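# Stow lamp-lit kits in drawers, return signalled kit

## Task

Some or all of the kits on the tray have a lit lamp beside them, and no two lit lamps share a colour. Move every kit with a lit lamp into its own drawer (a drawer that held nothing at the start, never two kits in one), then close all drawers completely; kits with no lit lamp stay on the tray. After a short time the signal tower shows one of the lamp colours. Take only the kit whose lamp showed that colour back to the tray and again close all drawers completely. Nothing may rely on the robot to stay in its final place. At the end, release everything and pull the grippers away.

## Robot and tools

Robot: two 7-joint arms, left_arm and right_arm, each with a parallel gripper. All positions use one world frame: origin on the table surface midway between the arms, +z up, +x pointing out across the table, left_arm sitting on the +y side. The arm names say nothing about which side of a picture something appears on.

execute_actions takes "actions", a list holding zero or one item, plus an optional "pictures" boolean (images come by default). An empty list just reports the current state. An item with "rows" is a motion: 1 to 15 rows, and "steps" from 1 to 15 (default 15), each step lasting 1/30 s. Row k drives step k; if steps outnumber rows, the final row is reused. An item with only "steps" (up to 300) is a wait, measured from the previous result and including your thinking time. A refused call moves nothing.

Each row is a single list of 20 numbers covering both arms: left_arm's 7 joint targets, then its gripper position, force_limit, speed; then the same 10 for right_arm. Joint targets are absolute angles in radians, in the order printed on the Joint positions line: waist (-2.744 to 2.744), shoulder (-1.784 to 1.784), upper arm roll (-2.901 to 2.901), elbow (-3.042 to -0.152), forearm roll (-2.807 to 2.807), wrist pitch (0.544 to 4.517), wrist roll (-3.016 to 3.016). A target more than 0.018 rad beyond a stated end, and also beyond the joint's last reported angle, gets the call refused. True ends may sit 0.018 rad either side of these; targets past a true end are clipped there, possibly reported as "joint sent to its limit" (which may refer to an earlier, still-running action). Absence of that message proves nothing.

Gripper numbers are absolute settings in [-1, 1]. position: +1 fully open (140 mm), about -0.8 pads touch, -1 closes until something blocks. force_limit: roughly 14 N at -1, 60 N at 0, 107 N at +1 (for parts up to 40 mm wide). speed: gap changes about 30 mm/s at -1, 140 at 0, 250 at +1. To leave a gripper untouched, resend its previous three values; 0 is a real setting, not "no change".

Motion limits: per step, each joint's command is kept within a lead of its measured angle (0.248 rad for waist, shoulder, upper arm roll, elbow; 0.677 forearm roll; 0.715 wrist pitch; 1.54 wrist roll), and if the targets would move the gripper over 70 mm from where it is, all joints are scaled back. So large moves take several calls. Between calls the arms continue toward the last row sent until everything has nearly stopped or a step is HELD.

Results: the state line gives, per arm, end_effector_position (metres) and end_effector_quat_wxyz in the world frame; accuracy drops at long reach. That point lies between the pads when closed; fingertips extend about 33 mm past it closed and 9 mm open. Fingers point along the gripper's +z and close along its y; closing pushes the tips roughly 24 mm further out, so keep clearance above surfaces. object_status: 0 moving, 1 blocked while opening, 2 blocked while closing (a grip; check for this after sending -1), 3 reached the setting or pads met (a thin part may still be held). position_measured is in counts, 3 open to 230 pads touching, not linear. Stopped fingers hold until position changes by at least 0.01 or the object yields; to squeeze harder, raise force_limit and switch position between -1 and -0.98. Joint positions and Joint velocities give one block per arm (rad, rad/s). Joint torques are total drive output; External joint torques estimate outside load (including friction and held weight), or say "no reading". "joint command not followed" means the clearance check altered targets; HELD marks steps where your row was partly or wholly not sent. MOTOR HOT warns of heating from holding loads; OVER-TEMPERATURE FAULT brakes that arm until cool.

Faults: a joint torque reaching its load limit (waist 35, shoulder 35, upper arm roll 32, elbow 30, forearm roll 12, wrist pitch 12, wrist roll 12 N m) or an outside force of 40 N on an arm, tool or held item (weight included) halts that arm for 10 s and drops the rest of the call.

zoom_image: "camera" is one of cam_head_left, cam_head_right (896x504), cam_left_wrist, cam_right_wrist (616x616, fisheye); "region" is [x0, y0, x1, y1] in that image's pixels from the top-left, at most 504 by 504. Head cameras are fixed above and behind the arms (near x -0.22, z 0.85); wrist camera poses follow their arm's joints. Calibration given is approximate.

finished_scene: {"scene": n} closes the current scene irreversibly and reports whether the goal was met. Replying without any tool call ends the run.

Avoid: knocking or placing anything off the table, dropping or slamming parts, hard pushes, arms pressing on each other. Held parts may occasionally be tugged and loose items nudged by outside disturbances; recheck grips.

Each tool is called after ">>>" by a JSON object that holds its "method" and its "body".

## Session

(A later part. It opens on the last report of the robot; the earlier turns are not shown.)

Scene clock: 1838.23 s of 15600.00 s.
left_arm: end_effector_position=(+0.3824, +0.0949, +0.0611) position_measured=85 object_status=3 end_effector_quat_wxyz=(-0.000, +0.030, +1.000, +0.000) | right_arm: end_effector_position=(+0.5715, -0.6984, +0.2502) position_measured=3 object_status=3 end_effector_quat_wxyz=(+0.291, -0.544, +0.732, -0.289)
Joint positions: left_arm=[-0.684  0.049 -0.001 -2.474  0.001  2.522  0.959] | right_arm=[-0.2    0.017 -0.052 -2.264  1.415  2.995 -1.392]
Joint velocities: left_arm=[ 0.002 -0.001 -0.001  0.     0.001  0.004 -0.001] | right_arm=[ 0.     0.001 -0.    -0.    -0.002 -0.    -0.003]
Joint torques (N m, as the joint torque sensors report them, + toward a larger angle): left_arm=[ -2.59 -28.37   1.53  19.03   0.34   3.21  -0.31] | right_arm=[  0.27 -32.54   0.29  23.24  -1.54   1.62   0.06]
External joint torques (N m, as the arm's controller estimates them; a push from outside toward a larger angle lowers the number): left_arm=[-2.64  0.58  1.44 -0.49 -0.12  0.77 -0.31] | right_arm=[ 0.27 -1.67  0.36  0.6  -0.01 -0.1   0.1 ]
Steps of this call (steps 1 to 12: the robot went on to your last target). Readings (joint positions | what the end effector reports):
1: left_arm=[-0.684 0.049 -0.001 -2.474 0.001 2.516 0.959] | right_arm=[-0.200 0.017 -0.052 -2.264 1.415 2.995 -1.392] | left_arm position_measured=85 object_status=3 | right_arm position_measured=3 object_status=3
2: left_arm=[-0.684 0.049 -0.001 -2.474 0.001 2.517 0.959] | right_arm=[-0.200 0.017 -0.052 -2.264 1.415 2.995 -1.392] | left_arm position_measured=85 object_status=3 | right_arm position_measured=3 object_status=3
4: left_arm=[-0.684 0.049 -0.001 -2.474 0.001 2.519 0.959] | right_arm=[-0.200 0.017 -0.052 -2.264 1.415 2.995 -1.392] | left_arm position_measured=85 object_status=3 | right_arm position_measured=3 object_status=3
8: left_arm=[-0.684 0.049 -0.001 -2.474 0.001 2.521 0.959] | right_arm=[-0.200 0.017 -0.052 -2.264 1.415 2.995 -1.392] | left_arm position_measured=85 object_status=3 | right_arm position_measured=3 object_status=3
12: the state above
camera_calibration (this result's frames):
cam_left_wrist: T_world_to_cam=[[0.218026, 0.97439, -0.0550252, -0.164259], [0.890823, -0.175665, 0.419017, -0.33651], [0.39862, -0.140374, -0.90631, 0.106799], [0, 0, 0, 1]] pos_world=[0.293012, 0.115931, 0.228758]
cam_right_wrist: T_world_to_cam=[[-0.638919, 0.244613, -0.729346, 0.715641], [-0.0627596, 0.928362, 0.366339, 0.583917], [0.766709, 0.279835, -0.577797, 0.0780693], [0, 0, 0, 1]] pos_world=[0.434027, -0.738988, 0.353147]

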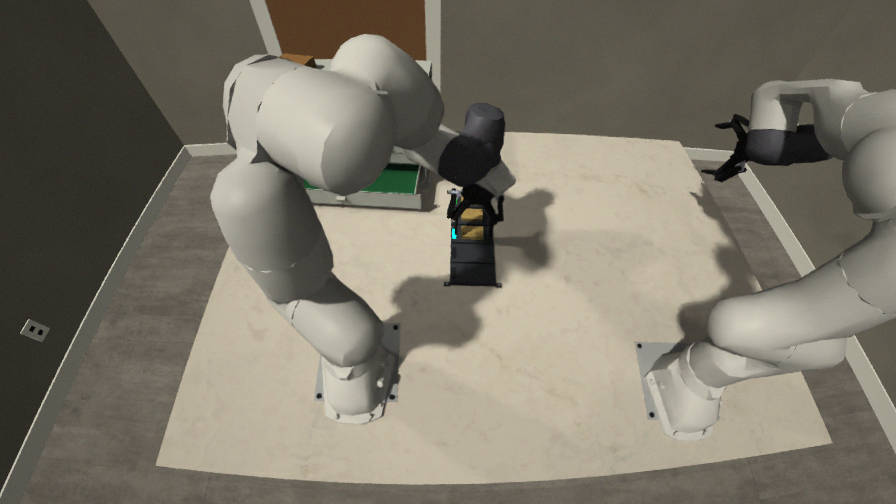

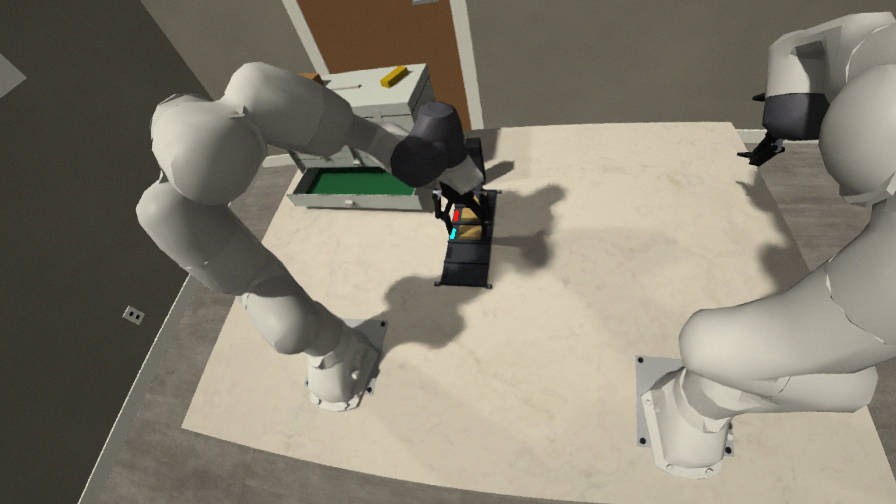

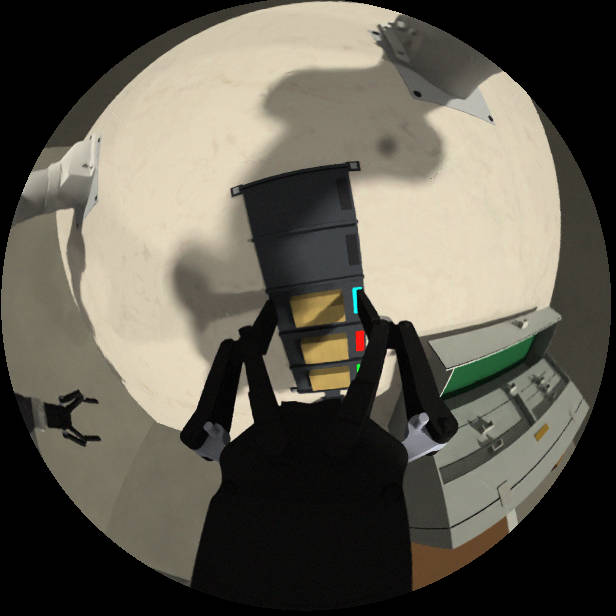

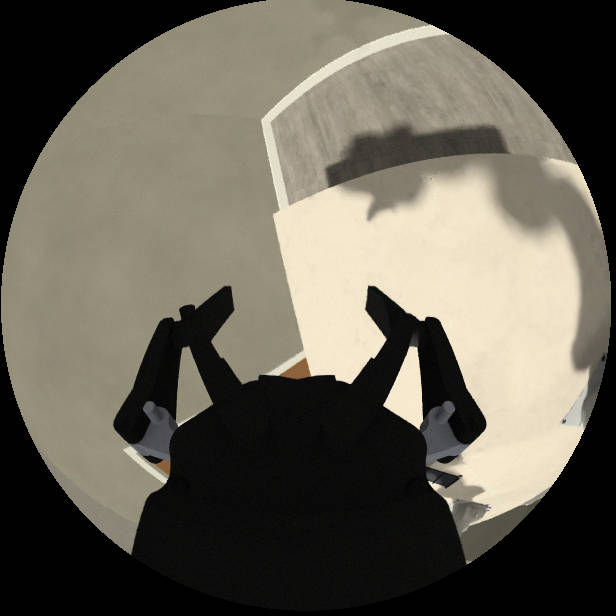

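>>> {"method": "execute_actions", "body": {"actions": [{"rows":[[-0.675,0.062,0,-2.47,0,2.555,0.965,0.35,0,0,-0.2,0.017,-0.05,-2.264,1.415,2.995,-1.392,1,0,0],[-0.675,0.074,0,-2.472,0,2.57,0.965,0.35,0,0,-0.2,0.017,-0.05,-2.264,1.415,2.995,-1.392,1,0,0],[-0.675,0.086,0,-2.474,0,2.585,0.965,0.35,0,0,-0.2,0.017,-0.05,-2.264,1.415,2.995,-1.392,1,0,0],[-0.675,0.098,0,-2.475,0,2.59,0.965,0.35,0,0,-0.2,0.017,-0.05,-2.264,1.415,2.995,-1.392,1,0,0],[-0.675,0.11,0,-2.476,0,2.59,0.965,0.35,0,0,-0.2,0.017,-0.05,-2.264,1.415,2.995,-1.392,1,0,0]],"steps":15}], "pictures": false}}

>>> {"method": "execute_actions", "body": {"actions": [{"rows":[[-0.675,0.11,0,-2.476,0,2.59,0.965,0.35,0,0,-0.2,0.017,-0.05,-2.264,1.415,2.995,-1.392,1,0,0],[-0.675,0.11,0,-2.476,0,2.59,0.965,0.35,0,0,-0.2,0.017,-0.05,-2.264,1.415,2.995,-1.392,1,0,0],[-0.675,0.11,0,-2.476,0,2.59,0.965,-1,0,-0.3,-0.2,0.017,-0.05,-2.264,1.415,2.995,-1.392,1,0,0]],"steps":15}]}}

Scene clock: 1856.03 s of 15600.00 s.
left_arm: end_effector_position=(+0.3845, +0.0969, +0.0369) position_measured=85 object_status=3 end_effector_quat_wxyz=(-0.001, +0.027, +1.000, +0.001) | right_arm: end_effector_position=(+0.5715, -0.6984, +0.2502) position_measured=3 object_status=3 end_effector_quat_wxyz=(+0.291, -0.544, +0.732, -0.289)
Joint positions: left_arm=[-0.678  0.109 -0.001 -2.476  0.001  2.582  0.959] | right_arm=[-0.2    0.017 -0.052 -2.264  1.415  2.995 -1.392]
Joint velocities: left_arm=[ 0.     0.    -0.001  0.     0.     0.027  0.002] | right_arm=[-0.     0.     0.    -0.001  0.002  0.001 -0.001]
Joint torques (N m, as the joint torque sensors report them, + toward a larger angle): left_arm=[  1.39 -28.99   1.34  18.37   0.35   3.34   0.45] | right_arm=[  0.43 -32.52   0.29  22.78  -1.53   1.63   0.  ]
External joint torques (N m, as the arm's controller estimates them; a push from outside toward a larger angle lowers the number): left_arm=[ 1.38  1.04  1.23 -0.22 -0.07  0.91  0.45] | right_arm=[ 0.43 -1.6   0.35  0.11  0.01 -0.11  0.05]
Steps of this call (steps 1 to 15: the robot went on to your last target; steps 16 to 90: nothing new was sent; then 14.30 s passed at rest; steps 91 to 105: all 15 steps of this action). Readings (joint positions | what the end effector reports):
91: left_arm=[-0.683 0.051 -0.001 -2.473 0.001 2.527 0.959] | right_arm=[-0.200 0.017 -0.052 -2.264 1.415 2.995 -1.392] | left_arm position_measured=85 object_status=3 | right_arm position_measured=3 object_status=3
92: left_arm=[-0.682 0.056 -0.001 -2.472 0.001 2.535 0.959] | right_arm=[-0.200 0.017 -0.052 -2.264 1.415 2.995 -1.392] | left_arm position_measured=85 object_status=3 | right_arm position_measured=3 object_status=3
94: left_arm=[-0.679 0.072 -0.001 -2.471 0.001 2.551 0.959] | right_arm=[-0.200 0.017 -0.052 -2.264 1.415 2.995 -1.392] | left_arm position_measured=85 object_status=3 | right_arm position_measured=3 object_status=3
98: left_arm=[-0.678 0.104 -0.001 -2.476 0.001 2.570 0.959] | right_arm=[-0.200 0.017 -0.052 -2.264 1.415 2.995 -1.392] | left_arm position_measured=85 object_status=3 | right_arm position_measured=3 object_status=3
105: the state above

Scene clock: 1856.53 s of 15600.00 s.
left_arm: end_effector_position=(+0.3860, +0.0959, +0.0379) position_measured=135 object_status=0 end_effector_quat_wxyz=(+0.001, +0.027, +1.000, -0.000) | right_arm: end_effector_position=(+0.5715, -0.6984, +0.2502) position_measured=3 object_status=3 end_effector_quat_wxyz=(+0.291, -0.544, +0.732, -0.289)
Joint positions: left_arm=[-0.678  0.107 -0.001 -2.476  0.001  2.585  0.959] | right_arm=[-0.2    0.017 -0.052 -2.264  1.415  2.995 -1.392]
Joint velocities: left_arm=[ 0.001  0.001  0.001  0.001  0.001  0.001 -0.001] | right_arm=[-0.001  0.002  0.001 -0.    -0.001  0.001 -0.002]
Joint torques (N m, as the joint torque sensors report them, + toward a larger angle): left_arm=[  1.39 -28.11   1.04  18.8    0.34   3.26   0.41] | right_arm=[ -0.1  -32.97  -0.28  22.93  -1.55   1.6    0.07]
External joint torques (N m, as the arm's controller estimates them; a push from outside toward a larger angle lowers the number): left_arm=[ 1.26  1.97  0.81  0.1  -0.08  0.8   0.41] | right_arm=[-0.07 -2.15 -0.19  0.31 -0.02 -0.12  0.12]
Steps of this call (steps 1 to 15: all 15 steps of this action). Readings (joint positions | what the end effector reports):
1: left_arm=[-0.678 0.109 -0.001 -2.476 0.001 2.582 0.959] | right_arm=[-0.200 0.017 -0.052 -2.264 1.415 2.995 -1.392] | left_arm position_measured=85 object_status=3 | right_arm position_measured=3 object_status=3
2: left_arm=[-0.678 0.109 -0.001 -2.476 0.001 2.583 0.959] | right_arm=[-0.200 0.017 -0.052 -2.264 1.415 2.995 -1.392] | left_arm position_measured=85 object_status=3 | right_arm position_measured=3 object_status=3
4: left_arm=[-0.678 0.109 -0.001 -2.476 0.001 2.584 0.959] | right_arm=[-0.200 0.017 -0.052 -2.264 1.415 2.995 -1.392] | left_arm position_measured=90 object_status=0 | right_arm position_measured=3 object_status=3
8: left_arm=[-0.678 0.109 -0.001 -2.476 0.001 2.585 0.959] | right_arm=[-0.200 0.017 -0.052 -2.264 1.415 2.995 -1.392] | left_arm position_measured=113 object_status=0 | right_arm position_measured=3 object_status=3
15: the state above
camera_calibration (this result's frames):
cam_left_wrist: T_world_to_cam=[[0.211759, 0.975705, -0.0562035, -0.164998], [0.891189, -0.169171, 0.420907, -0.330597], [0.401173, -0.139219, -0.905361, 0.0834082], [0, 0, 0, 1]] pos_world=[0.296103, 0.116674, 0.205392]
cam_right_wrist: T_world_to_cam=[[-0.638919, 0.244613, -0.729346, 0.715641], [-0.0627596, 0.928362, 0.366339, 0.583917], [0.766709, 0.279835, -0.577797, 0.0780693], [0, 0, 0, 1]] pos_world=[0.434027, -0.738988, 0.353147]

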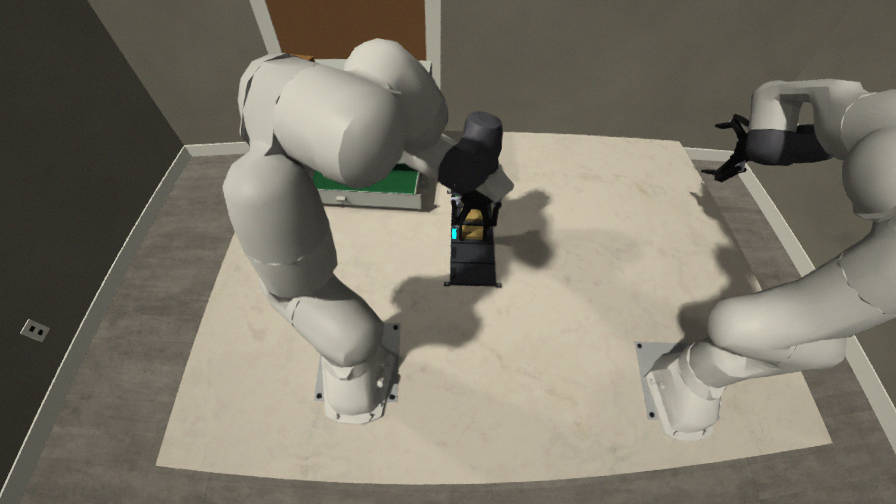

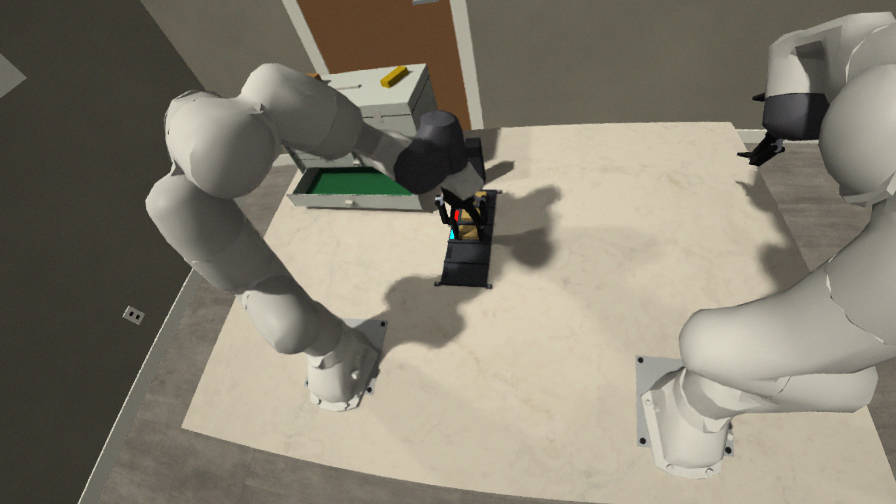

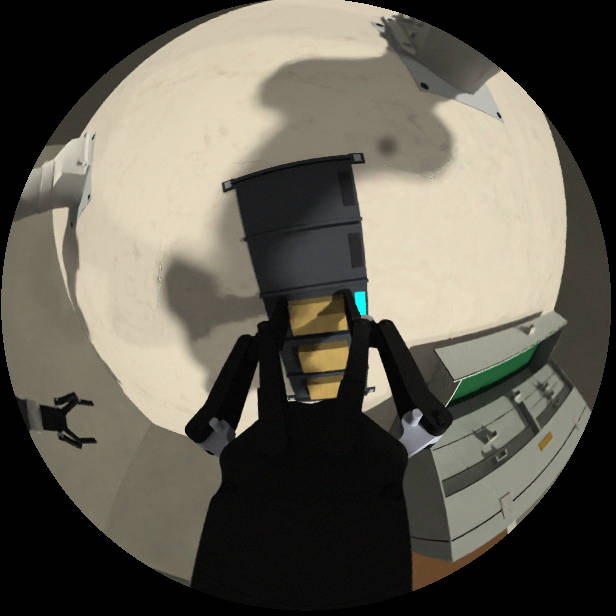

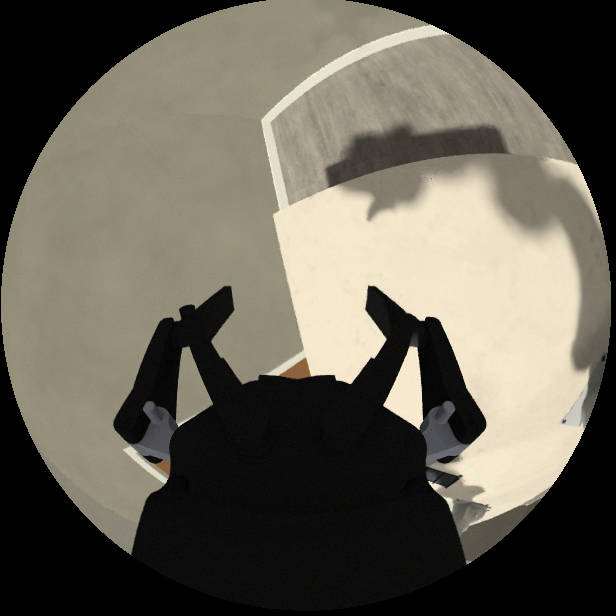

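>>> {"method": "execute_actions", "body": {"actions": [{"rows":[[-0.675,0.085,0,-2.474,0,2.52,0.965,-1,0,-0.3,-0.2,0.017,-0.05,-2.264,1.415,2.995,-1.392,1,0,0],[-0.675,0.06,0,-2.47,0,2.48,0.965,-1,0,-0.3,-0.2,0.017,-0.05,-2.264,1.415,2.995,-1.392,1,0,0],[-0.675,0.035,0,-2.465,0,2.44,0.965,-1,0,-0.3,-0.2,0.017,-0.05,-2.264,1.415,2.995,-1.392,1,0,0],[-0.675,0.01,0,-2.46,0,2.4,0.965,-1,0,-0.3,-0.2,0.017,-0.05,-2.264,1.415,2.995,-1.392,1,0,0],[-0.675,-0.015,0,-2.453,0,2.36,0.965,-1,0,-0.3,-0.2,0.017,-0.05,-2.264,1.415,2.995,-1.392,1,0,0],[-0.675,-0.04,0,-2.445,0,2.32,0.965,-1,0,-0.3,-0.2,0.017,-0.05,-2.264,1.415,2.995,-1.392,1,0,0],[-0.675,-0.065,0,-2.43,0,2.28,0.965,-1,0,-0.3,-0.2,0.017,-0.05,-2.264,1.415,2.995,-1.392,1,0,0],[-0.675,-0.09,0,-2.415,0,2.24,0.965,-1,0,-0.3,-0.2,0.017,-0.05,-2.264,1.415,2.995,-1.392,1,0,0],[-0.675,-0.115,0,-2.4,0,2.2,0.965,-1,0,-0.3,-0.2,0.017,-0.05,-2.264,1.415,2.995,-1.392,1,0,0],[-0.675,-0.14,0,-2.38,0,2.17,0.965,-1,0,-0.3,-0.2,0.017,-0.05,-2.264,1.415,2.995,-1.392,1,0,0],[-0.675,-0.17,0,-2.36,0,2.14,0.965,-1,0,-0.3,-0.2,0.017,-0.05,-2.264,1.415,2.995,-1.392,1,0,0],[-0.675,-0.2,0,-2.336,0,2.13,0.965,-1,0,-0.3,-0.2,0.017,-0.05,-2.264,1.415,2.995,-1.392,1,0,0]],"steps":15}], "pictures": false}}

>>> {"method": "execute_actions", "body": {"actions": [{"rows":[[0.0,-0.2,0,-2.336,0,2.13,1.645,-1,0,-0.3,-0.2,0.017,-0.05,-2.264,1.415,2.995,-1.392,1,0,0]],"steps":15}], "pictures": false}}

>>> {"method": "execute_actions", "body": {"actions": [{"rows":[[0.0,-0.15,0,-2.283,0,2.13,1.645,-1,0,-0.3,-0.2,0.017,-0.05,-2.264,1.415,2.995,-1.392,1,0,0],[0.0,-0.1,0,-2.23,0,2.13,1.645,-1,0,-0.3,-0.2,0.017,-0.05,-2.264,1.415,2.995,-1.392,1,0,0],[0.0,-0.048,0,-2.174,0,2.13,1.645,-1,0,-0.3,-0.2,0.017,-0.05,-2.264,1.415,2.995,-1.392,1,0,0],[0.0,-0.048,0,-2.174,0,2.13,1.645,-1,0,-0.3,-0.2,0.017,-0.05,-2.264,1.415,2.995,-1.392,1,0,0],[0.0,-0.048,0,-2.174,0,2.13,1.645,-1,0,-0.3,-0.2,0.017,-0.05,-2.264,1.415,2.995,-1.392,1,0,0],[0.0,-0.048,0,-2.174,0,2.15,1.645,-1,0,-0.3,-0.2,0.017,-0.05,-2.264,1.415,2.995,-1.392,1,0,0],[0.0,-0.039,0,-2.183,0,2.18,1.645,-1,0,-0.3,-0.2,0.017,-0.05,-2.264,1.415,2.995,-1.392,1,0,0],[0.0,-0.03,0,-2.192,0,2.2,1.645,-1,0,-0.3,-0.2,0.017,-0.05,-2.264,1.415,2.995,-1.392,1,0,0],[0.0,-0.022,0,-2.2,0,2.22,1.645,-1,0,-0.3,-0.2,0.017,-0.05,-2.264,1.415,2.995,-1.392,1,0,0],[0.0,-0.013,0,-2.209,0,2.235,1.645,-1,0,-0.3,-0.2,0.017,-0.05,-2.264,1.415,2.995,-1.392,1,0,0],[0.0,-0.005,0,-2.218,0,2.25,1.645,-1,0,-0.3,-0.2,0.017,-0.05,-2.264,1.415,2.995,-1.392,1,0,0],[0.0,0.004,0,-2.227,0,2.265,1.645,-1,0,-0.3,-0.2,0.017,-0.05,-2.264,1.415,2.995,-1.392,1,0,0],[0.0,0.012,0,-2.235,0,2.269,1.645,-1,0,-0.3,-0.2,0.017,-0.05,-2.264,1.415,2.995,-1.392,1,0,0],[0.0,0.021,0,-2.244,0,2.269,1.645,-1,0,-0.3,-0.2,0.017,-0.05,-2.264,1.415,2.995,-1.392,1,0,0]],"steps":15}], "pictures": false}}

>>> {"method": "execute_actions", "body": {"actions": [{"steps":15}]}}

Scene clock: 1901.93 s of 15600.00 s.
left_arm: end_effector_position=(+0.3989, +0.0861, +0.2049) position_measured=136 object_status=2 end_effector_quat_wxyz=(+0.024, +0.027, +0.999, -0.017) | right_arm: end_effector_position=(+0.5715, -0.6984, +0.2502) position_measured=3 object_status=3 end_effector_quat_wxyz=(+0.291, -0.544, +0.732, -0.289)
Joint positions: left_arm=[-0.678 -0.191 -0.001 -2.341  0.001  2.209  0.959] | right_arm=[-0.2    0.017 -0.052 -2.264  1.415  2.995 -1.392]
Joint velocities: left_arm=[ 0.    -0.315 -0.001  0.23  -0.001 -0.394  0.002] | right_arm=[ 0.     0.001 -0.001 -0.001 -0.001 -0.    -0.002]
Joint torques (N m, as the joint torque sensors report them, + toward a larger angle): left_arm=[  1.15 -13.69   0.87  14.75   0.59   0.55   0.36] | right_arm=[  0.16 -33.03  -0.42  22.99  -1.54   1.62   0.06]
External joint torques (N m, as the arm's controller estimates them; a push from outside toward a larger angle lowers the number): left_arm=[ 1.11 -1.78  1.    0.25  0.01 -0.68  0.37] | right_arm=[ 0.26 -2.23 -0.26  0.41 -0.02 -0.11  0.11]
Steps of this call (steps 1 to 15: the robot went on to your last target; steps 16 to 90: nothing new was sent; then 41.90 s passed at rest; steps 91 to 105: all 15 steps of this action). Readings (joint positions | what the end effector reports):
91: left_arm=[-0.678 0.104 -0.001 -2.476 0.001 2.575 0.959] | right_arm=[-0.200 0.017 -0.052 -2.264 1.415 2.995 -1.392] | left_arm position_measured=135 object_status=2 | right_arm position_measured=3 object_status=3
92: left_arm=[-0.678 0.095 -0.001 -2.476 0.001 2.559 0.959] | right_arm=[-0.200 0.017 -0.052 -2.264 1.415 2.995 -1.392] | left_arm position_measured=135 object_status=2 | right_arm position_measured=3 object_status=3
94: left_arm=[-0.678 0.063 -0.001 -2.474 0.001 2.513 0.959] | right_arm=[-0.200 0.017 -0.052 -2.264 1.415 2.995 -1.392] | left_arm position_measured=136 object_status=2 | right_arm position_measured=3 object_status=3
98: left_arm=[-0.678 -0.031 -0.001 -2.445 0.001 2.393 0.959] | right_arm=[-0.200 0.017 -0.052 -2.264 1.415 2.995 -1.392] | left_arm position_measured=136 object_status=2 | right_arm position_measured=3 object_status=3
105: the state above

Scene clock: 1902.43 s of 15600.00 s.
left_arm: end_effector_position=(+0.4891, +0.3691, +0.2066) position_measured=136 object_status=2 end_effector_quat_wxyz=(+0.008, -0.069, +0.998, -0.001) | right_arm: end_effector_position=(+0.5715, -0.6984, +0.2502) position_measured=3 object_status=3 end_effector_quat_wxyz=(+0.291, -0.544, +0.732, -0.289)
Joint positions: left_arm=[-0.061 -0.2    0.002 -2.334  0.001  2.149  1.387] | right_arm=[-0.2    0.017 -0.052 -2.264  1.415  2.995 -1.392]
Joint velocities: left_arm=[ 0.95  -0.001  0.164 -0.012 -0.    -0.091  0.832] | right_arm=[ 0.    -0.002 -0.001  0.001 -0.    -0.001 -0.   ]
Joint torques (N m, as the joint torque sensors report them, + toward a larger angle): left_arm=[-10.07 -23.72  -9.45  22.96   0.71   1.96   0.67] | right_arm=[  0.08 -32.61  -0.32  22.96  -1.55   1.66   0.03]
External joint torques (N m, as the arm's controller estimates them; a push from outside toward a larger angle lowers the number): left_arm=[ 0.52  1.01  1.6  -0.13  0.24 -0.4   0.69] | right_arm=[ 0.19 -1.49 -0.15  0.15 -0.01 -0.1   0.08]
Steps of this call (steps 1 to 15: all 15 steps of this action). Readings (joint positions | what the end effector reports):
1: left_arm=[-0.651 -0.198 -0.014 -2.336 0.001 2.202 0.995] | right_arm=[-0.200 0.017 -0.052 -2.264 1.415 2.995 -1.392] | left_arm position_measured=136 object_status=2 | right_arm position_measured=3 object_status=3
2: left_arm=[-0.615 -0.201 -0.018 -2.334 0.001 2.197 1.031] | right_arm=[-0.200 0.017 -0.052 -2.264 1.415 2.995 -1.392] | left_arm position_measured=136 object_status=2 | right_arm position_measured=3 object_status=3
4: left_arm=[-0.535 -0.201 -0.015 -2.333 0.001 2.187 1.096] | right_arm=[-0.200 0.017 -0.052 -2.264 1.415 2.995 -1.392] | left_arm position_measured=136 object_status=2 | right_arm position_measured=3 object_status=3
8: left_arm=[-0.364 -0.200 -0.009 -2.333 0.001 2.170 1.207] | right_arm=[-0.200 0.017 -0.052 -2.264 1.415 2.995 -1.392] | left_arm position_measured=136 object_status=2 | right_arm position_measured=3 object_status=3
15: the state above

Scene clock: 1902.93 s of 15600.00 s.
left_arm: end_effector_position=(+0.5319, +0.3988, +0.1550) position_measured=136 object_status=2 end_effector_quat_wxyz=(-0.005, +0.002, +1.000, +0.000) | right_arm: end_effector_position=(+0.5715, -0.6984, +0.2502) position_measured=3 object_status=3 end_effector_quat_wxyz=(+0.291, -0.544, +0.732, -0.289)
Joint positions: left_arm=[-0.001  0.009  0.003 -2.232  0.001  2.23   1.59 ] | right_arm=[-0.2    0.017 -0.052 -2.264  1.415  2.995 -1.392]
Joint velocities: left_arm=[-0.     0.233  0.002 -0.207  0.001  0.182  0.162] | right_arm=[-0.  0. -0. -0.  0. -0.  0.]
Joint torques (N m, as the joint torque sensors report them, + toward a larger angle): left_arm=[ -0.58 -34.73  -1.33  25.01   0.59   3.79   0.45] | right_arm=[  0.09 -32.75  -0.55  22.96  -1.54   1.6    0.03]
External joint torques (N m, as the arm's controller estimates them; a push from outside toward a larger angle lowers the number): left_arm=[-0.71  0.6  -1.46 -0.67 -0.08  0.95  0.45] | right_arm=[ 0.12 -1.84 -0.46  0.29 -0.01 -0.14  0.08]
Steps of this call (steps 1 to 15: all 15 steps of this action). Readings (joint positions | what the end effector reports):
1: left_arm=[-0.035 -0.190 0.007 -2.322 0.001 2.144 1.413] | right_arm=[-0.200 0.017 -0.052 -2.264 1.415 2.995 -1.392] | left_arm position_measured=136 object_status=2 | right_arm position_measured=3 object_status=3
2: left_arm=[-0.018 -0.166 0.010 -2.295 0.001 2.141 1.436] | right_arm=[-0.200 0.017 -0.052 -2.264 1.415 2.995 -1.392] | left_arm position_measured=136 object_status=2 | right_arm position_measured=3 object_status=3
4: left_arm=[-0.004 -0.102 0.010 -2.228 0.001 2.139 1.476] | right_arm=[-0.200 0.017 -0.052 -2.264 1.415 2.995 -1.392] | left_arm position_measured=136 object_status=2 | right_arm position_measured=3 object_status=3
8: left_arm=[-0.001 -0.051 0.005 -2.192 0.001 2.155 1.534] | right_arm=[-0.200 0.017 -0.052 -2.264 1.415 2.995 -1.392] | left_arm position_measured=136 object_status=2 | right_arm position_measured=3 object_status=3
15: the state above

Scene clock: 1903.43 s of 15600.00 s.
left_arm: end_effector_position=(+0.5326, +0.3988, +0.1442) position_measured=136 object_status=2 end_effector_quat_wxyz=(-0.004, +0.022, +1.000, +0.000) | right_arm: end_effector_position=(+0.5715, -0.6984, +0.2502) position_measured=3 object_status=3 end_effector_quat_wxyz=(+0.291, -0.544, +0.732, -0.289)
Joint positions: left_arm=[-0.001  0.023  0.003 -2.246  0.001  2.262  1.629] | right_arm=[-0.2    0.017 -0.052 -2.264  1.415  2.995 -1.392]
Joint velocities: left_arm=[ 0.     0.001  0.001 -0.001  0.     0.011  0.033] | right_arm=[-0.001 -0.001  0.    -0.001 -0.001  0.001  0.   ]
Joint torques (N m, as the joint torque sensors report them, + toward a larger angle): left_arm=[  0.19 -32.2   -2.15  23.19   0.66   3.28   0.38] | right_arm=[  0.22 -32.71  -0.23  23.19  -1.56   1.67   0.02]
External joint torques (N m, as the arm's controller estimates them; a push from outside toward a larger angle lowers the number): left_arm=[ 0.08 -1.34 -2.27  0.9   0.02  0.9   0.38] | right_arm=[ 0.33 -1.72 -0.06  0.47 -0.03 -0.08  0.06]
Steps of this call (steps 1 to 15: the robot went on to your last target). Readings (joint positions | what the end effector reports):
1: left_arm=[-0.001 0.015 0.003 -2.238 0.001 2.236 1.595] | right_arm=[-0.200 0.017 -0.052 -2.264 1.415 2.995 -1.392] | left_arm position_measured=136 object_status=2 | right_arm position_measured=3 object_status=3
2: left_arm=[-0.001 0.020 0.003 -2.242 0.001 2.240 1.599] | right_arm=[-0.200 0.017 -0.052 -2.264 1.415 2.995 -1.392] | left_arm position_measured=136 object_status=2 | right_arm position_measured=3 object_status=3
4: left_arm=[-0.001 0.023 0.003 -2.245 0.001 2.247 1.607] | right_arm=[-0.200 0.017 -0.052 -2.264 1.415 2.995 -1.392] | left_arm position_measured=136 object_status=2 | right_arm position_measured=3 object_status=3
8: left_arm=[-0.001 0.023 0.003 -2.246 0.001 2.256 1.618] | right_arm=[-0.200 0.017 -0.052 -2.264 1.415 2.995 -1.392] | left_arm position_measured=136 object_status=2 | right_arm position_measured=3 object_status=3
15: the state above
camera_calibration (this result's frames):
cam_left_wrist: T_world_to_cam=[[0.201176, 0.977915, -0.0566574, -0.480717], [0.896521, -0.160509, 0.4129, -0.459974], [0.394687, -0.13386, -0.909013, 0.16487], [0, 0, 0, 1]] pos_world=[0.444013, 0.41834, 0.312556]
cam_right_wrist: T_world_to_cam=[[-0.63892, 0.244611, -0.729347, 0.71564], [-0.0627635, 0.928362, 0.366339, 0.583917], [0.766708, 0.279838, -0.577797, 0.0780706], [0, 0, 0, 1]] pos_world=[0.434028, -0.738986, 0.353147]

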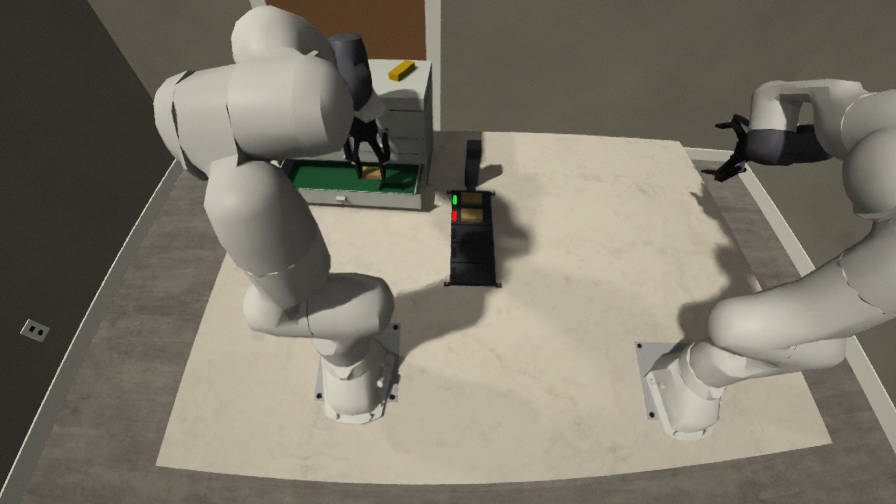

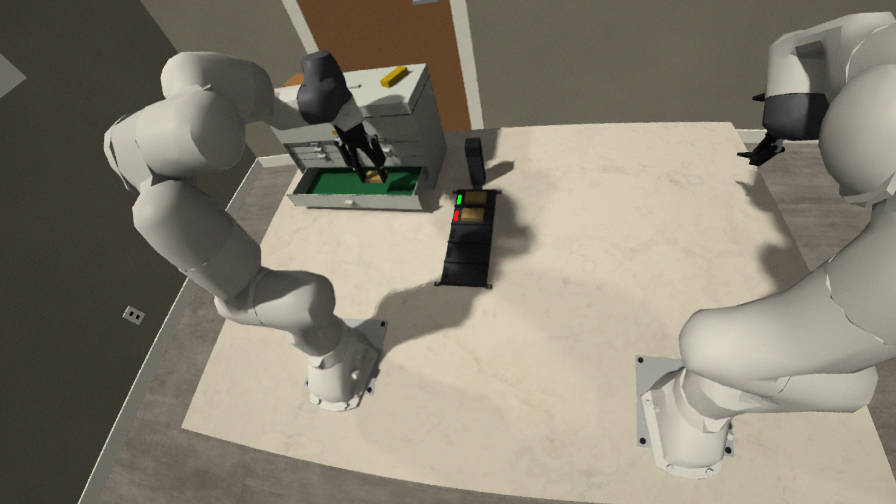

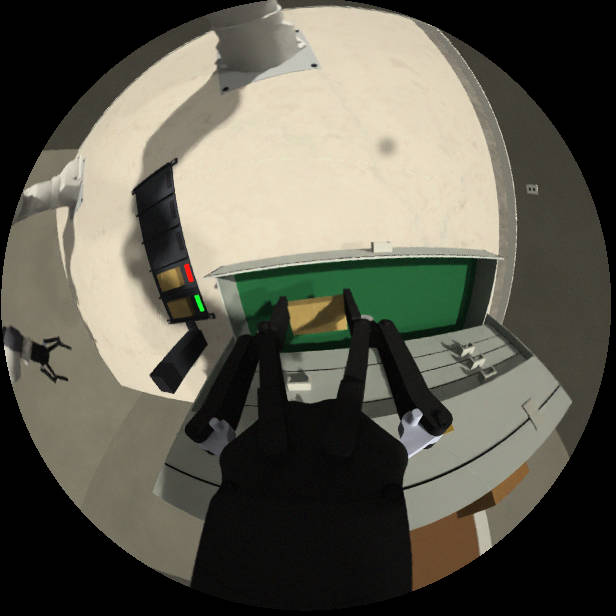

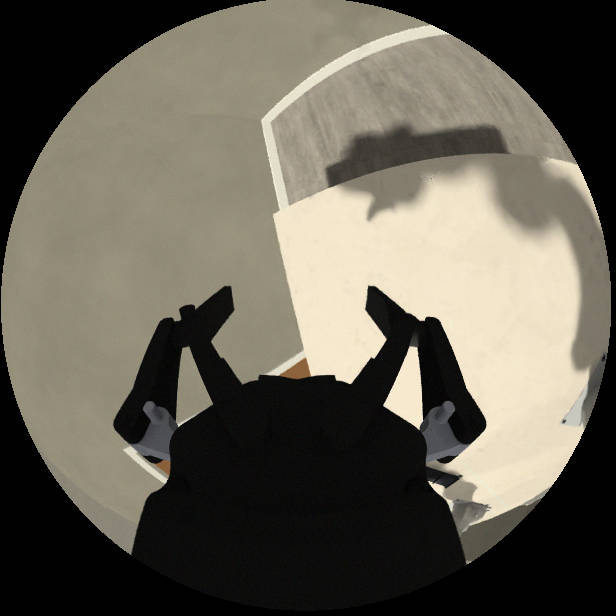

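>>> {"method": "execute_actions", "body": {"actions": [{"rows":[[0.0,0.03,0,-2.25,0,2.31,1.645,-1,0,-0.3,-0.2,0.017,-0.05,-2.264,1.415,2.995,-1.392,1,0,0],[0.0,0.04,0,-2.256,0,2.325,1.645,-1,0,-0.3,-0.2,0.017,-0.05,-2.264,1.415,2.995,-1.392,1,0,0],[0.0,0.05,0,-2.262,0,2.34,1.645,-1,0,-0.3,-0.2,0.017,-0.05,-2.264,1.415,2.995,-1.392,1,0,0],[0.0,0.06,0,-2.267,0,2.355,1.645,-1,0,-0.3,-0.2,0.017,-0.05,-2.264,1.415,2.995,-1.392,1,0,0],[0.0,0.07,0,-2.272,0,2.37,1.645,-1,0,-0.3,-0.2,0.017,-0.05,-2.264,1.415,2.995,-1.392,1,0,0],[0.0,0.08,0,-2.277,0,2.385,1.645,-1,0,-0.3,-0.2,0.017,-0.05,-2.264,1.415,2.995,-1.392,1,0,0],[0.0,0.09,0,-2.281,0,2.4,1.645,-1,0,-0.3,-0.2,0.017,-0.05,-2.264,1.415,2.995,-1.392,1,0,0],[0.0,0.1,0,-2.285,0,2.41,1.645,-1,0,-0.3,-0.2,0.017,-0.05,-2.264,1.415,2.995,-1.392,1,0,0],[0.0,0.11,0,-2.289,0,2.42,1.645,-1,0,-0.3,-0.2,0.017,-0.05,-2.264,1.415,2.995,-1.392,1,0,0],[0.0,0.121,0,-2.293,0,2.425,1.645,-1,0,-0.3,-0.2,0.017,-0.05,-2.264,1.415,2.995,-1.392,1,0,0]],"steps":15}], "pictures": false}}

>>> {"method": "execute_actions", "body": {"actions": [{"rows":[[0.0,0.13,0,-2.295,0,2.435,1.645,-1,0,-0.3,-0.2,0.017,-0.05,-2.264,1.415,2.995,-1.392,1,0,0],[0.0,0.13,0,-2.295,0,2.435,1.645,-1,0,-0.3,-0.2,0.017,-0.05,-2.264,1.415,2.995,-1.392,1,0,0],[0.0,0.138,0,-2.298,0,2.443,1.645,-1,0,-0.3,-0.2,0.017,-0.05,-2.264,1.415,2.995,-1.392,1,0,0],[0.0,0.138,0,-2.298,0,2.443,1.645,-1,0,-0.3,-0.2,0.017,-0.05,-2.264,1.415,2.995,-1.392,1,0,0],[0.0,0.146,0,-2.3,0,2.449,1.645,-1,0,-0.3,-0.2,0.017,-0.05,-2.264,1.415,2.995,-1.392,1,0,0]],"steps":15}], "pictures": false}}

Scene clock: 1932.50 s of 15600.00 s.
left_arm: end_effector_position=(+0.5291, +0.3987, +0.0837) position_measured=136 object_status=2 end_effector_quat_wxyz=(-0.009, +0.027, +1.000, +0.000) | right_arm: end_effector_position=(+0.5715, -0.6984, +0.2502) position_measured=3 object_status=3 end_effector_quat_wxyz=(+0.291, -0.544, +0.732, -0.289)
Joint positions: left_arm=[-0.001  0.122  0.002 -2.295  0.001  2.4    1.638] | right_arm=[-0.2    0.017 -0.052 -2.264  1.415  2.995 -1.392]
Joint velocities: left_arm=[ 0.     0.015 -0.    -0.001  0.     0.109  0.   ] | right_arm=[ 0.001  0.    -0.    -0.    -0.     0.     0.   ]
Joint torques (N m, as the joint torque sensors report them, + toward a larger angle): left_arm=[  0.51 -34.13  -0.98  21.04   0.49   3.51   0.44] | right_arm=[  0.21 -32.99   0.01  23.01  -1.51   1.62   0.03]
External joint torques (N m, as the arm's controller estimates them; a push from outside toward a larger angle lowers the number): left_arm=[ 0.39  0.78 -1.22 -1.18 -0.07  0.92  0.44] | right_arm=[ 0.14 -2.09 -0.01  0.35  0.03 -0.1   0.07]
Steps of this call (steps 1 to 15: the robot went on to your last target; steps 16 to 90: nothing new was sent; then 25.57 s passed at rest; steps 91 to 105: all 15 steps of this action). Readings (joint positions | what the end effector reports):
91: left_arm=[-0.001 0.024 0.002 -2.246 0.001 2.270 1.638] | right_arm=[-0.200 0.017 -0.052 -2.264 1.415 2.995 -1.392] | left_arm position_measured=136 object_status=2 | right_arm position_measured=3 object_status=3
92: left_arm=[-0.001 0.026 0.002 -2.248 0.001 2.280 1.638] | right_arm=[-0.200 0.017 -0.052 -2.264 1.415 2.995 -1.392] | left_arm position_measured=136 object_status=2 | right_arm position_measured=3 object_status=3
94: left_arm=[-0.001 0.038 0.002 -2.254 0.001 2.301 1.638] | right_arm=[-0.200 0.017 -0.052 -2.264 1.415 2.995 -1.392] | left_arm position_measured=136 object_status=2 | right_arm position_measured=3 object_status=3
98: left_arm=[-0.001 0.077 0.002 -2.274 0.001 2.349 1.638] | right_arm=[-0.200 0.017 -0.052 -2.264 1.415 2.995 -1.392] | left_arm position_measured=136 object_status=2 | right_arm position_measured=3 object_status=3
105: the state above

Scene clock: 1933.00 s of 15600.00 s.
left_arm: end_effector_position=(+0.5332, +0.3987, +0.0728) position_measured=136 object_status=2 end_effector_quat_wxyz=(-0.003, +0.027, +1.000, +0.000) | right_arm: end_effector_position=(+0.5715, -0.6984, +0.2502) position_measured=3 object_status=3 end_effector_quat_wxyz=(+0.291, -0.544, +0.732, -0.289)
Joint positions: left_arm=[-0.001  0.146  0.002 -2.3    0.001  2.441  1.638] | right_arm=[-0.2    0.017 -0.052 -2.264  1.415  2.995 -1.392]
Joint velocities: left_arm=[ 0.     0.001 -0.     0.    -0.     0.018 -0.002] | right_arm=[-0.002 -0.001  0.    -0.001 -0.001 -0.    -0.   ]
Joint torques (N m, as the joint torque sensors report them, + toward a larger angle): left_arm=[  0.37 -32.76  -1.17  21.02   0.52   3.27   0.45] | right_arm=[  0.09 -32.47   0.14  22.78  -1.56   1.59   0.01]
External joint torques (N m, as the arm's controller estimates them; a push from outside toward a larger angle lowers the number): left_arm=[ 0.32  0.28 -1.37  0.59 -0.01  0.88  0.45] | right_arm=[ 0.12 -1.51  0.23  0.1  -0.03 -0.14  0.06]
Steps of this call (steps 1 to 15: all 15 steps of this action). Readings (joint positions | what the end effector reports):
1: left_arm=[-0.001 0.123 0.002 -2.295 0.001 2.405 1.638] | right_arm=[-0.200 0.017 -0.052 -2.264 1.415 2.995 -1.392] | left_arm position_measured=136 object_status=2 | right_arm position_measured=3 object_status=3
2: left_arm=[-0.001 0.125 0.002 -2.295 0.001 2.410 1.638] | right_arm=[-0.200 0.017 -0.052 -2.264 1.415 2.995 -1.392] | left_arm position_measured=136 object_status=2 | right_arm position_measured=3 object_status=3
4: left_arm=[-0.001 0.131 0.002 -2.295 0.001 2.419 1.638] | right_arm=[-0.200 0.017 -0.052 -2.264 1.415 2.995 -1.392] | left_arm position_measured=136 object_status=2 | right_arm position_measured=3 object_status=3
8: left_arm=[-0.001 0.143 0.002 -2.299 0.001 2.433 1.638] | right_arm=[-0.200 0.017 -0.052 -2.264 1.415 2.995 -1.392] | left_arm position_measured=136 object_status=2 | right_arm position_measured=3 object_status=3
15: the state above

>>> {"method": "execute_actions", "body": {"actions": [{"rows":[[0.0,0.154,0,-2.302,0,2.456,1.645,-1,0,-0.3,-0.2,0.017,-0.05,-2.264,1.415,2.995,-1.392,1,0,0]],"steps":12}], "pictures": false}}

Scene clock: 1938.47 s of 15600.00 s.
left_arm: end_effector_position=(+0.5352, +0.3987, +0.0717) position_measured=136 object_status=2 end_effector_quat_wxyz=(+0.000, +0.027, +1.000, +0.000) | right_arm: end_effector_position=(+0.5715, -0.6984, +0.2502) position_measured=3 object_status=3 end_effector_quat_wxyz=(+0.291, -0.544, +0.732, -0.289)
Joint positions: left_arm=[-0.001  0.149  0.002 -2.3    0.001  2.45   1.638] | right_arm=[-0.2    0.017 -0.052 -2.264  1.415  2.995 -1.392]
Joint velocities: left_arm=[-0.     0.001 -0.     0.    -0.002  0.003  0.   ] | right_arm=[ 0.     0.001  0.     0.    -0.    -0.     0.001]
Joint torques (N m, as the joint torque sensors report them, + toward a larger angle): left_arm=[  0.77 -30.8   -1.02  19.37   0.56   3.16   0.42] | right_arm=[  0.04 -32.66  -0.1   22.96  -1.55   1.67   0.1 ]
External joint torques (N m, as the arm's controller estimates them; a push from outside toward a larger angle lowers the number): left_arm=[ 0.85  2.54 -1.1  -1.12  0.03  0.73  0.42] | right_arm=[-0.01 -1.78 -0.1   0.3  -0.01 -0.05  0.14]
Steps of this call (steps 1 to 15: the robot went on to your last target; steps 16 to 90: nothing new was sent; then 2.07 s passed at rest; steps 91 to 102: all 12 steps of this action). Readings (joint positions | what the end effector reports):
91: left_arm=[-0.001 0.147 0.002 -2.300 0.001 2.445 1.638] | right_arm=[-0.200 0.017 -0.052 -2.264 1.415 2.995 -1.392] | left_arm position_measured=136 object_status=2 | right_arm position_measured=3 object_status=3
92: left_arm=[-0.001 0.148 0.002 -2.300 0.001 2.446 1.638] | right_arm=[-0.200 0.017 -0.052 -2.264 1.415 2.995 -1.392] | left_arm position_measured=136 object_status=2 | right_arm position_measured=3 object_status=3
94: left_arm=[-0.001 0.149 0.002 -2.300 0.001 2.448 1.638] | right_arm=[-0.200 0.017 -0.052 -2.264 1.415 2.995 -1.392] | left_arm position_measured=136 object_status=2 | right_arm position_measured=3 object_status=3
98: left_arm=[-0.001 0.149 0.002 -2.300 0.001 2.450 1.638] | right_arm=[-0.200 0.017 -0.052 -2.264 1.415 2.995 -1.392] | left_arm position_measured=136 object_status=2 | right_arm position_measured=3 object_status=3
102: the state above


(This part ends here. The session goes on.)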